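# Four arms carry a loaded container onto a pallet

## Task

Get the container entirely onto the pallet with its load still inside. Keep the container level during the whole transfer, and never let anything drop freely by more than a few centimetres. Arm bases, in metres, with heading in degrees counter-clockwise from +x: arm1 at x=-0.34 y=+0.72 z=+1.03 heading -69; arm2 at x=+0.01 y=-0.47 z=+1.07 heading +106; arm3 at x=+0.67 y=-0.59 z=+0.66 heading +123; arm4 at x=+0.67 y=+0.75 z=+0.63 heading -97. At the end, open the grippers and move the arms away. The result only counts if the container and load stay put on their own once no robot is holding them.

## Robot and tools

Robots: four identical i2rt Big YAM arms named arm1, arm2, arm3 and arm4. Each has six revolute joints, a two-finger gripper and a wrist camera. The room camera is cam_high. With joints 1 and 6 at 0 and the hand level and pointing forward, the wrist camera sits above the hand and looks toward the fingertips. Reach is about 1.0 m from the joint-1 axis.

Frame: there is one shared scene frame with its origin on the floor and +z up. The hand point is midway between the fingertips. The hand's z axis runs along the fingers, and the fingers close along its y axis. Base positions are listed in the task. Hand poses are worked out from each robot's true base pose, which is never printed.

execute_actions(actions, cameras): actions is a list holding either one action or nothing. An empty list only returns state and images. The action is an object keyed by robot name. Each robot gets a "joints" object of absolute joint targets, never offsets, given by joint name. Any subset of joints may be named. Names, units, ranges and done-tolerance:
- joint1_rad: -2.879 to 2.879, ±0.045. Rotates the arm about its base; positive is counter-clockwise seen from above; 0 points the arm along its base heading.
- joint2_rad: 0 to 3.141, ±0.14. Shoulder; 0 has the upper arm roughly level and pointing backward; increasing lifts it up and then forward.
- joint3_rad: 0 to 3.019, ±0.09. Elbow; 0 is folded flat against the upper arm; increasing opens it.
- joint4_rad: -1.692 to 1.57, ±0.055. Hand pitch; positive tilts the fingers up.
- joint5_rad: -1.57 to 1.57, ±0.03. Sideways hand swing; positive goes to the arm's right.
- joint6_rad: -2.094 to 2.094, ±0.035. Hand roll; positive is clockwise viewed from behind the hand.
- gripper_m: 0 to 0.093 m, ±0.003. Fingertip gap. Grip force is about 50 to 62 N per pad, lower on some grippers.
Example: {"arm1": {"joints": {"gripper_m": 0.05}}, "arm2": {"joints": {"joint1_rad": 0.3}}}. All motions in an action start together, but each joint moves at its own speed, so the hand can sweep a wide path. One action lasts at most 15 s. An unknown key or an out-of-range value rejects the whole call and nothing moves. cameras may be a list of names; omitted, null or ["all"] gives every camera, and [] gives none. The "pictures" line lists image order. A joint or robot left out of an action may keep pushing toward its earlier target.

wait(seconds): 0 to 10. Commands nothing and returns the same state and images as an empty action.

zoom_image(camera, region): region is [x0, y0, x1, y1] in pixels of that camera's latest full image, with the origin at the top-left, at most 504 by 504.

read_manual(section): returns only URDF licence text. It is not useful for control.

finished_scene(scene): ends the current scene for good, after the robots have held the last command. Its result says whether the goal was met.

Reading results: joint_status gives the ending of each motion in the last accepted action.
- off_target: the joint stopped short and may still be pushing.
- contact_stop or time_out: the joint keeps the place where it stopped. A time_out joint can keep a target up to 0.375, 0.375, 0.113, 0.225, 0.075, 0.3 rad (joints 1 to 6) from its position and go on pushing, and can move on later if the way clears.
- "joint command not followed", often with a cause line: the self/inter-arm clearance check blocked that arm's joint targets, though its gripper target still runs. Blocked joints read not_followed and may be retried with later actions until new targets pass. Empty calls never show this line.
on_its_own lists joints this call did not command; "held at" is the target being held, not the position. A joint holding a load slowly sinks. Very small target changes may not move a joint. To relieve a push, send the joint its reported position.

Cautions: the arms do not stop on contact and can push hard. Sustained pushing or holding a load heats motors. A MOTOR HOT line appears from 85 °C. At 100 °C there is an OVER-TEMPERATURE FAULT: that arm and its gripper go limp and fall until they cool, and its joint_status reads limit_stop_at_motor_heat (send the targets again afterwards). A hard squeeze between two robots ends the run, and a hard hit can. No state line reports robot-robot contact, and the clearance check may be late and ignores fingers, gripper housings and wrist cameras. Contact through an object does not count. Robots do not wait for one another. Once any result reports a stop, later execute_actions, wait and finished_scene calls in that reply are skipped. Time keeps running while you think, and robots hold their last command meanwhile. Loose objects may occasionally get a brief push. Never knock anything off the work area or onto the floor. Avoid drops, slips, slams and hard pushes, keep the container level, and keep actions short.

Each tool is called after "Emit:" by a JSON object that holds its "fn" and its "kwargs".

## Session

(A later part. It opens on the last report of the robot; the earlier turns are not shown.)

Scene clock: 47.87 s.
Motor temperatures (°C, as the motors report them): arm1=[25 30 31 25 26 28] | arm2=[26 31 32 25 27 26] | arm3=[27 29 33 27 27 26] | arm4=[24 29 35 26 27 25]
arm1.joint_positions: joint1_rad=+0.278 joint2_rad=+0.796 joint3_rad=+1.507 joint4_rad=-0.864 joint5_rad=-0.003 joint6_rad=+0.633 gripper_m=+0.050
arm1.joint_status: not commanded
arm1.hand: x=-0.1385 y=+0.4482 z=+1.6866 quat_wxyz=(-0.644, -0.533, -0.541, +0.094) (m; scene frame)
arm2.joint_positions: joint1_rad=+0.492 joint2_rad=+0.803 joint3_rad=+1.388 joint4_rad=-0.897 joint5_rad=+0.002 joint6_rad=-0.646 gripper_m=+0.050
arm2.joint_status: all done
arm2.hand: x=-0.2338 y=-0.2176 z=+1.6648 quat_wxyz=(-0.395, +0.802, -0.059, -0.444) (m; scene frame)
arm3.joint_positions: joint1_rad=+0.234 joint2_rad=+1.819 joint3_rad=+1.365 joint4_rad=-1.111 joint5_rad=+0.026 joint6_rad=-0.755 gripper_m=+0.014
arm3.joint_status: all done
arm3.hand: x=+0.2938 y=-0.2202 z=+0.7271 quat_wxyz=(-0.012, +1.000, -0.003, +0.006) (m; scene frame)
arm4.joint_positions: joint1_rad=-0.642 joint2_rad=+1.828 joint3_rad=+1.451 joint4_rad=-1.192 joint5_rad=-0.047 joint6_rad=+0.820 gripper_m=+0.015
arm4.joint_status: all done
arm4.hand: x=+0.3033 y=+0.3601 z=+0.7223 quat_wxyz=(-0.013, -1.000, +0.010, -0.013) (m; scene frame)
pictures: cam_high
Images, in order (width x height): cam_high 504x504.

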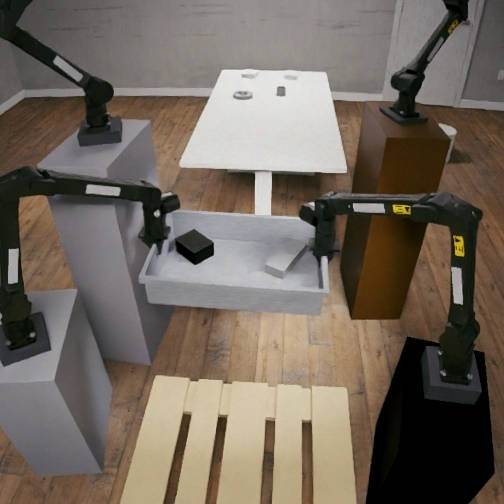

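Emit:
{"fn": "execute_actions", "kwargs": {"actions": [{"arm3":{"joints":{"joint1_rad":0.034,"joint2_rad":1.715,"joint3_rad":1.065,"joint4_rad":-0.80,"joint6_rad":-0.973}},"arm4":{"joints":{"joint1_rad":-0.454,"joint2_rad":1.705,"joint3_rad":1.155,"joint4_rad":-0.885,"joint6_rad":0.995}}}], "cameras": ["cam_high"]}}

Emit:
{"fn": "execute_actions", "kwargs": {"actions": [{"arm3":{"joints":{"joint1_rad":-0.248,"joint2_rad":1.935,"joint3_rad":0.862,"joint4_rad":-0.41,"joint6_rad":-1.255}},"arm4":{"joints":{"joint1_rad":-0.18,"joint2_rad":1.89,"joint3_rad":0.92,"joint4_rad":-0.505,"joint6_rad":1.269}}}], "cameras": ["cam_high"]}}

Emit:
{"fn": "execute_actions", "kwargs": {"actions": [{"arm3":{"joints":{"joint1_rad":-0.56,"joint2_rad":2.21,"joint3_rad":0.89,"joint4_rad":-0.175,"joint6_rad":-1.571}},"arm4":{"joints":{"joint1_rad":0.127,"joint2_rad":2.15,"joint3_rad":0.888,"joint4_rad":-0.235,"joint6_rad":1.571}}}], "cameras": ["cam_high"]}}

Emit:
{"fn": "execute_actions", "kwargs": {"actions": [{"arm3":{"joints":{"joint2_rad":2.555,"joint3_rad":1.06,"joint4_rad":-0.01}},"arm4":{"joints":{"joint2_rad":2.50,"joint3_rad":1.04,"joint4_rad":-0.04}}}], "cameras": ["cam_high"]}}

Scene clock: 50.87 s.
Motor temperatures (°C, as the motors report them): arm1=[25 30 31 25 26 28] | arm2=[26 30 32 25 27 26] | arm3=[27 29 33 27 27 26] | arm4=[25 30 35 26 28 25]
arm1.joint_positions: joint1_rad=+0.278 joint2_rad=+0.796 joint3_rad=+1.507 joint4_rad=-0.864 joint5_rad=-0.003 joint6_rad=+0.633 gripper_m=+0.050
arm1.joint_status: not commanded
arm1.hand: x=-0.1385 y=+0.4482 z=+1.6866 quat_wxyz=(-0.644, -0.533, -0.541, +0.094) (m; scene frame)
arm2.joint_positions: joint1_rad=+0.492 joint2_rad=+0.803 joint3_rad=+1.388 joint4_rad=-0.897 joint5_rad=+0.002 joint6_rad=-0.646 gripper_m=+0.050
arm2.joint_status: not commanded
arm2.hand: x=-0.2338 y=-0.2176 z=+1.6648 quat_wxyz=(-0.395, +0.802, -0.059, -0.444) (m; scene frame)
arm3.joint_positions: joint1_rad=+0.029 joint2_rad=+1.785 joint3_rad=+1.014 joint4_rad=-0.783 joint5_rad=+0.016 joint6_rad=-0.973 gripper_m=+0.014
arm3.joint_status: all done
arm3.hand: x=+0.4197 y=-0.2170 z=+0.6332 quat_wxyz=(-0.011, +1.000, +0.004, +0.001) (m; scene frame)
arm4.joint_positions: joint1_rad=-0.454 joint2_rad=+1.790 joint3_rad=+1.106 joint4_rad=-0.871 joint5_rad=-0.042 joint6_rad=+0.996 gripper_m=+0.015
arm4.joint_status: all done
arm4.hand: x=+0.4201 y=+0.3564 z=+0.6265 quat_wxyz=(-0.014, -1.000, +0.003, -0.010) (m; scene frame)
pictures: cam_high
Images, in order (width x height): cam_high 504x504.

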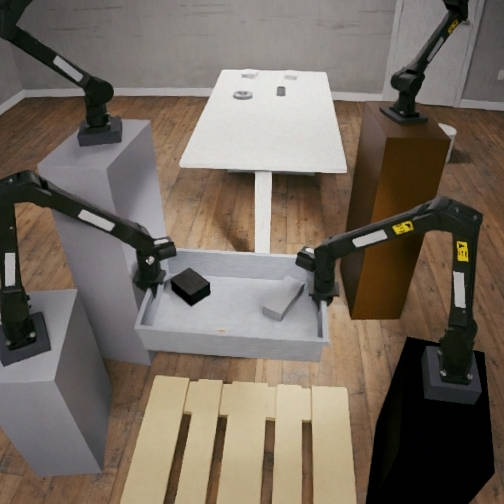

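Scene clock: 52.17 s.
Motor temperatures (°C, as the motors report them): arm1=[25 30 31 25 26 28] | arm2=[26 30 32 25 27 26] | arm3=[27 29 32 27 27 26] | arm4=[25 30 35 26 28 25]
arm1.joint_positions: joint1_rad=+0.278 joint2_rad=+0.796 joint3_rad=+1.507 joint4_rad=-0.864 joint5_rad=-0.003 joint6_rad=+0.633 gripper_m=+0.050
arm1.joint_status: not commanded
arm1.hand: x=-0.1385 y=+0.4482 z=+1.6866 quat_wxyz=(-0.644, -0.533, -0.541, +0.094) (m; scene frame)
arm2.joint_positions: joint1_rad=+0.492 joint2_rad=+0.803 joint3_rad=+1.388 joint4_rad=-0.897 joint5_rad=+0.002 joint6_rad=-0.646 gripper_m=+0.050
arm2.joint_status: not commanded
arm2.hand: x=-0.2338 y=-0.2176 z=+1.6648 quat_wxyz=(-0.395, +0.802, -0.059, -0.444) (m; scene frame)
arm3.joint_positions: joint1_rad=-0.253 joint2_rad=+1.998 joint3_rad=+0.836 joint4_rad=-0.393 joint5_rad=+0.006 joint6_rad=-1.256 gripper_m=+0.014
arm3.joint_status: all done
arm3.hand: x=+0.5463 y=-0.2099 z=+0.5096 quat_wxyz=(-0.008, +1.000, +0.004, -0.001) (m; scene frame)
arm4.joint_positions: joint1_rad=-0.183 joint2_rad=+1.952 joint3_rad=+0.889 joint4_rad=-0.490 joint5_rad=-0.032 joint6_rad=+1.270 gripper_m=+0.016
arm4.joint_status: all done
arm4.hand: x=+0.5498 y=+0.3566 z=+0.5046 quat_wxyz=(-0.009, -1.000, +0.005, -0.010) (m; scene frame)
pictures: cam_high
Images, in order (width x height): cam_high 504x504.

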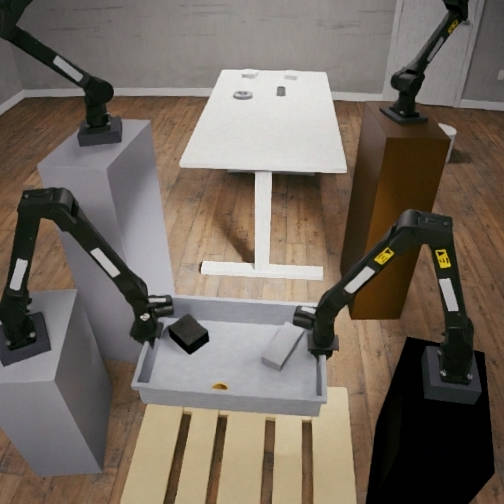

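Scene clock: 53.47 s.
Motor temperatures (°C, as the motors report them): arm1=[25 30 31 25 26 28] | arm2=[26 30 32 25 27 26] | arm3=[27 29 32 27 27 26] | arm4=[25 29 35 26 28 25]
arm1.joint_positions: joint1_rad=+0.278 joint2_rad=+0.796 joint3_rad=+1.507 joint4_rad=-0.864 joint5_rad=-0.003 joint6_rad=+0.633 gripper_m=+0.050
arm1.joint_status: not commanded
arm1.hand: x=-0.1385 y=+0.4482 z=+1.6866 quat_wxyz=(-0.644, -0.533, -0.541, +0.094) (m; scene frame)
arm2.joint_positions: joint1_rad=+0.492 joint2_rad=+0.803 joint3_rad=+1.388 joint4_rad=-0.897 joint5_rad=+0.002 joint6_rad=-0.646 gripper_m=+0.050
arm2.joint_status: not commanded
arm2.hand: x=-0.2338 y=-0.2176 z=+1.6648 quat_wxyz=(-0.395, +0.802, -0.059, -0.444) (m; scene frame)
arm3.joint_positions: joint1_rad=-0.572 joint2_rad=+2.268 joint3_rad=+0.866 joint4_rad=-0.158 joint5_rad=-0.007 joint6_rad=-1.574 gripper_m=+0.014
arm3.joint_status: all done
arm3.hand: x=+0.6682 y=-0.2021 z=+0.4135 quat_wxyz=(-0.005, +1.000, +0.004, -0.005) (m; scene frame)
arm4.joint_positions: joint1_rad=+0.129 joint2_rad=+2.199 joint3_rad=+0.867 joint4_rad=-0.212 joint5_rad=-0.023 joint6_rad=+1.581 gripper_m=+0.015
arm4.joint_status: all done
arm4.hand: x=+0.6756 y=+0.3587 z=+0.4068 quat_wxyz=(-0.009, -1.000, +0.004, -0.009) (m; scene frame)
pictures: cam_high
Images, in order (width x height): cam_high 504x504.

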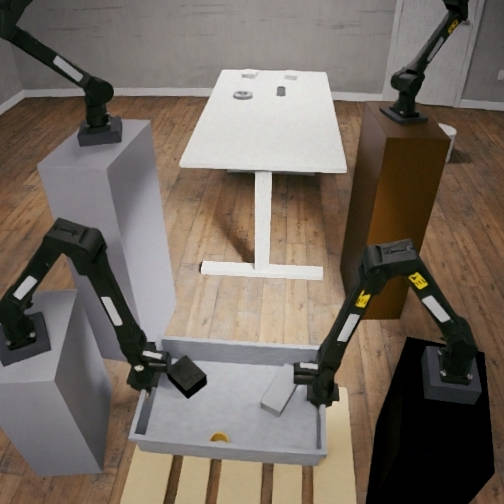

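Scene clock: 54.57 s.
Motor temperatures (°C, as the motors report them): arm1=[25 30 31 25 26 28] | arm2=[26 30 32 25 27 26] | arm3=[27 29 32 27 27 26] | arm4=[25 29 35 26 28 25]
arm1.joint_positions: joint1_rad=+0.278 joint2_rad=+0.796 joint3_rad=+1.507 joint4_rad=-0.864 joint5_rad=-0.003 joint6_rad=+0.633 gripper_m=+0.050
arm1.joint_status: not commanded
arm1.hand: x=-0.1385 y=+0.4482 z=+1.6866 quat_wxyz=(-0.644, -0.533, -0.541, +0.094) (m; scene frame)
arm2.joint_positions: joint1_rad=+0.492 joint2_rad=+0.803 joint3_rad=+1.388 joint4_rad=-0.897 joint5_rad=+0.002 joint6_rad=-0.646 gripper_m=+0.050
arm2.joint_status: not commanded
arm2.hand: x=-0.2338 y=-0.2176 z=+1.6648 quat_wxyz=(-0.395, +0.802, -0.059, -0.444) (m; scene frame)
arm3.joint_positions: joint1_rad=-0.572 joint2_rad=+2.617 joint3_rad=+1.048 joint4_rad=+0.003 joint5_rad=-0.008 joint6_rad=-1.574 gripper_m=+0.014
arm3.joint_status: all done
arm3.hand: x=+0.6679 y=-0.2007 z=+0.2922 quat_wxyz=(-0.002, +1.000, +0.004, -0.005) (m; scene frame)
arm4.joint_positions: joint1_rad=+0.129 joint2_rad=+2.556 joint3_rad=+1.033 joint4_rad=-0.021 joint5_rad=-0.023 joint6_rad=+1.581 gripper_m=+0.015
arm4.joint_status: all done
arm4.hand: x=+0.6749 y=+0.3560 z=+0.2825 quat_wxyz=(-0.010, -1.000, +0.004, -0.009) (m; scene frame)
pictures: cam_high
Images, in order (width x height): cam_high 504x504.

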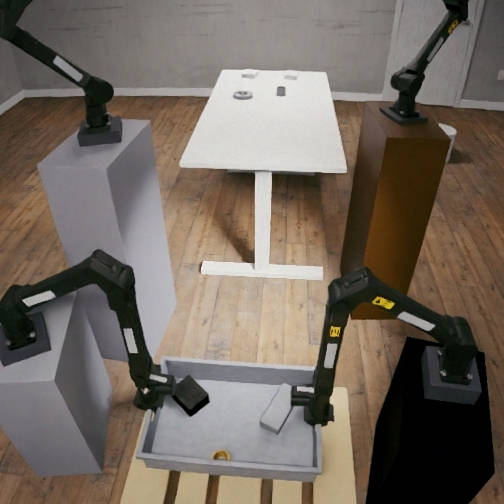

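Emit:
{"fn": "execute_actions", "kwargs": {"actions": [{"arm3":{"joints":{"joint1_rad":-0.715,"joint2_rad":2.70,"joint3_rad":1.185,"joint4_rad":0.01,"joint6_rad":-1.726}},"arm4":{"joints":{"joint1_rad":0.284,"joint2_rad":2.645,"joint3_rad":1.115,"joint4_rad":0.015,"joint6_rad":1.728}}}], "cameras": []}}

Emit:
{"fn": "execute_actions", "kwargs": {"actions": [{"arm3":{"joints":{"joint2_rad":2.80,"joint3_rad":1.225,"joint4_rad":0.025}},"arm4":{"joints":{"joint2_rad":2.74,"joint3_rad":1.15,"joint4_rad":0.03}}}], "cameras": ["cam_high"]}}

Scene clock: 57.03 s.
Motor temperatures (°C, as the motors report them): arm1=[25 29 31 25 26 28] | arm2=[26 29 32 25 27 26] | arm3=[27 29 31 27 27 26] | arm4=[25 29 34 26 28 25]
arm1.joint_positions: joint1_rad=+0.278 joint2_rad=+0.796 joint3_rad=+1.507 joint4_rad=-0.864 joint5_rad=-0.003 joint6_rad=+0.633 gripper_m=+0.050
arm1.joint_status: not commanded
arm1.hand: x=-0.1385 y=+0.4482 z=+1.6866 quat_wxyz=(-0.644, -0.533, -0.541, +0.094) (m; scene frame)
arm2.joint_positions: joint1_rad=+0.492 joint2_rad=+0.803 joint3_rad=+1.388 joint4_rad=-0.897 joint5_rad=+0.002 joint6_rad=-0.646 gripper_m=+0.050
arm2.joint_status: not commanded
arm2.hand: x=-0.2338 y=-0.2176 z=+1.6648 quat_wxyz=(-0.395, +0.802, -0.059, -0.444) (m; scene frame)
arm3.joint_positions: joint1_rad=-0.729 joint2_rad=+2.761 joint3_rad=+1.184 joint4_rad=+0.023 joint5_rad=-0.012 joint6_rad=-1.729 gripper_m=+0.014
arm3.joint_status: all done
arm3.hand: x=+0.7296 y=-0.1903 z=+0.2389 quat_wxyz=(-0.009, +1.000, +0.003, -0.006) (m; scene frame)
arm4.joint_positions: joint1_rad=+0.292 joint2_rad=+2.695 joint3_rad=+1.119 joint4_rad=+0.037 joint5_rad=-0.021 joint6_rad=+1.742 gripper_m=+0.015
arm4.joint_status: all done
arm4.hand: x=+0.7385 y=+0.3642 z=+0.2313 quat_wxyz=(-0.009, -1.000, +0.003, -0.010) (m; scene frame)
pictures: none
No camera images: the call's "cameras" was empty. Leave "cameras" out to get every camera's image.

Scene clock: 57.77 s.
Motor temperatures (°C, as the motors report them): arm1=[25 29 31 25 26 28] | arm2=[26 29 32 25 27 26] | arm3=[27 29 31 27 27 26] | arm4=[25 29 34 26 28 25]
arm1.joint_positions: joint1_rad=+0.278 joint2_rad=+0.796 joint3_rad=+1.507 joint4_rad=-0.864 joint5_rad=-0.003 joint6_rad=+0.633 gripper_m=+0.050
arm1.joint_status: not commanded
arm1.hand: x=-0.1385 y=+0.4482 z=+1.6866 quat_wxyz=(-0.644, -0.533, -0.541, +0.094) (m; scene frame)
arm2.joint_positions: joint1_rad=+0.492 joint2_rad=+0.803 joint3_rad=+1.388 joint4_rad=-0.897 joint5_rad=+0.002 joint6_rad=-0.646 gripper_m=+0.050
arm2.joint_status: not commanded
arm2.hand: x=-0.2338 y=-0.2176 z=+1.6648 quat_wxyz=(-0.395, +0.802, -0.059, -0.444) (m; scene frame)
arm3.joint_positions: joint1_rad=-0.724 joint2_rad=+2.804 joint3_rad=+1.213 joint4_rad=+0.037 joint5_rad=+0.010 joint6_rad=-1.729 gripper_m=+0.014
arm3.joint_status: all done
arm3.hand: x=+0.7310 y=-0.1930 z=+0.2225 quat_wxyz=(-0.007, +1.000, +0.005, +0.005) (m; scene frame)
arm4.joint_positions: joint1_rad=+0.288 joint2_rad=+2.729 joint3_rad=+1.146 joint4_rad=+0.043 joint5_rad=-0.026 joint6_rad=+1.734 gripper_m=+0.015
arm4.joint_status: all done
arm4.hand: x=+0.7379 y=+0.3635 z=+0.2188 quat_wxyz=(-0.009, -1.000, +0.001, -0.012) (m; scene frame)
pictures: cam_high
Images, in order (width x height): cam_high 504x504.

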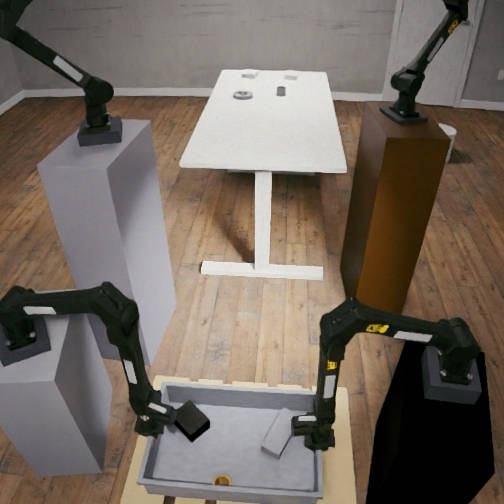

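Emit:
{"fn": "execute_actions", "kwargs": {"actions": [{"arm3":{"joints":{"gripper_m":0.04}},"arm4":{"joints":{"gripper_m":0.04}}}], "cameras": []}}

Emit:
{"fn": "execute_actions", "kwargs": {"actions": [{"arm3":{"joints":{"joint2_rad":2.3,"joint3_rad":0.9,"joint4_rad":-0.16}},"arm4":{"joints":{"joint2_rad":2.18,"joint3_rad":0.86,"joint4_rad":-0.25}}}], "cameras": ["cam_high"]}}

Emit:
{"fn": "finished_scene", "kwargs": {"scene": 2}}

Scene clock: 59.70 s.
Motor temperatures (°C, as the motors report them): arm1=[25 29 31 25 26 28] | arm2=[26 29 32 25 27 26] | arm3=[27 29 31 27 27 26] | arm4=[25 29 34 26 28 25]
arm1.joint_positions: joint1_rad=+0.278 joint2_rad=+0.796 joint3_rad=+1.507 joint4_rad=-0.864 joint5_rad=-0.003 joint6_rad=+0.633 gripper_m=+0.050
arm1.joint_status: not commanded
arm1.hand: x=-0.1385 y=+0.4482 z=+1.6866 quat_wxyz=(-0.644, -0.533, -0.541, +0.094) (m; scene frame)
arm2.joint_positions: joint1_rad=+0.492 joint2_rad=+0.803 joint3_rad=+1.388 joint4_rad=-0.897 joint5_rad=+0.002 joint6_rad=-0.646 gripper_m=+0.050
arm2.joint_status: not commanded
arm2.hand: x=-0.2338 y=-0.2176 z=+1.6648 quat_wxyz=(-0.395, +0.802, -0.059, -0.444) (m; scene frame)
arm3.joint_positions: joint1_rad=-0.724 joint2_rad=+2.804 joint3_rad=+1.220 joint4_rad=+0.036 joint5_rad=+0.003 joint6_rad=-1.729 gripper_m=+0.040
arm3.joint_status: all done
arm3.hand: x=+0.7305 y=-0.1887 z=+0.2225 quat_wxyz=(-0.011, +1.000, +0.005, +0.002) (m; scene frame)
arm4.joint_positions: joint1_rad=+0.288 joint2_rad=+2.729 joint3_rad=+1.147 joint4_rad=+0.043 joint5_rad=-0.004 joint6_rad=+1.734 gripper_m=+0.040
arm4.joint_status: all done
arm4.hand: x=+0.7341 y=+0.3621 z=+0.2188 quat_wxyz=(-0.011, -1.000, +0.001, -0.001) (m; scene frame)
pictures: none
No camera images: the call's "cameras" was empty. Leave "cameras" out to get every camera's image.

Scene clock: 61.03 s.
Motor temperatures (°C, as the motors report them): arm1=[25 29 31 25 26 28] | arm2=[26 29 32 25 27 26] | arm3=[27 29 30 27 27 26] | arm4=[25 29 34 26 28 25]
arm1.joint_positions: joint1_rad=+0.278 joint2_rad=+0.796 joint3_rad=+1.507 joint4_rad=-0.864 joint5_rad=-0.003 joint6_rad=+0.633 gripper_m=+0.050
arm1.joint_status: not commanded
arm1.hand: x=-0.1385 y=+0.4482 z=+1.6866 quat_wxyz=(-0.644, -0.533, -0.541, +0.094) (m; scene frame)
arm2.joint_positions: joint1_rad=+0.492 joint2_rad=+0.803 joint3_rad=+1.388 joint4_rad=-0.897 joint5_rad=+0.002 joint6_rad=-0.646 gripper_m=+0.050
arm2.joint_status: not commanded
arm2.hand: x=-0.2338 y=-0.2176 z=+1.6648 quat_wxyz=(-0.395, +0.802, -0.059, -0.444) (m; scene frame)
arm3.joint_positions: joint1_rad=-0.724 joint2_rad=+2.315 joint3_rad=+0.899 joint4_rad=-0.153 joint5_rad=-0.002 joint6_rad=-1.729 gripper_m=+0.040
arm3.joint_status: all done
arm3.hand: x=+0.7276 y=-0.2030 z=+0.3983 quat_wxyz=(-0.001, +1.000, +0.005, -0.002) (m; scene frame)
arm4.joint_positions: joint1_rad=+0.287 joint2_rad=+2.189 joint3_rad=+0.856 joint4_rad=-0.238 joint5_rad=+0.002 joint6_rad=+1.734 gripper_m=+0.040
arm4.joint_status: all done
arm4.hand: x=+0.7319 y=+0.3735 z=+0.4090 quat_wxyz=(+0.004, -1.000, +0.002, +0.004) (m; scene frame)
pictures: cam_high
Images, in order (width x height): cam_high 504x504.

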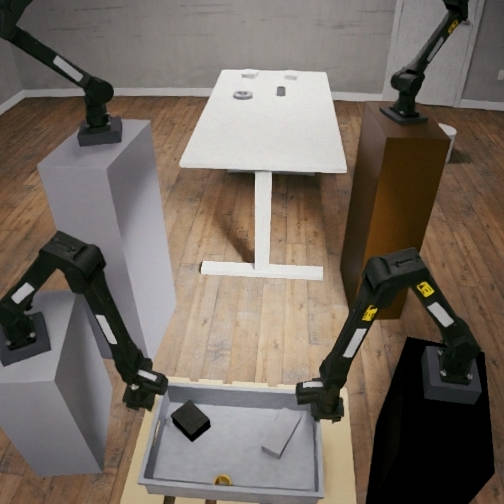

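The scene is finished: the task was done.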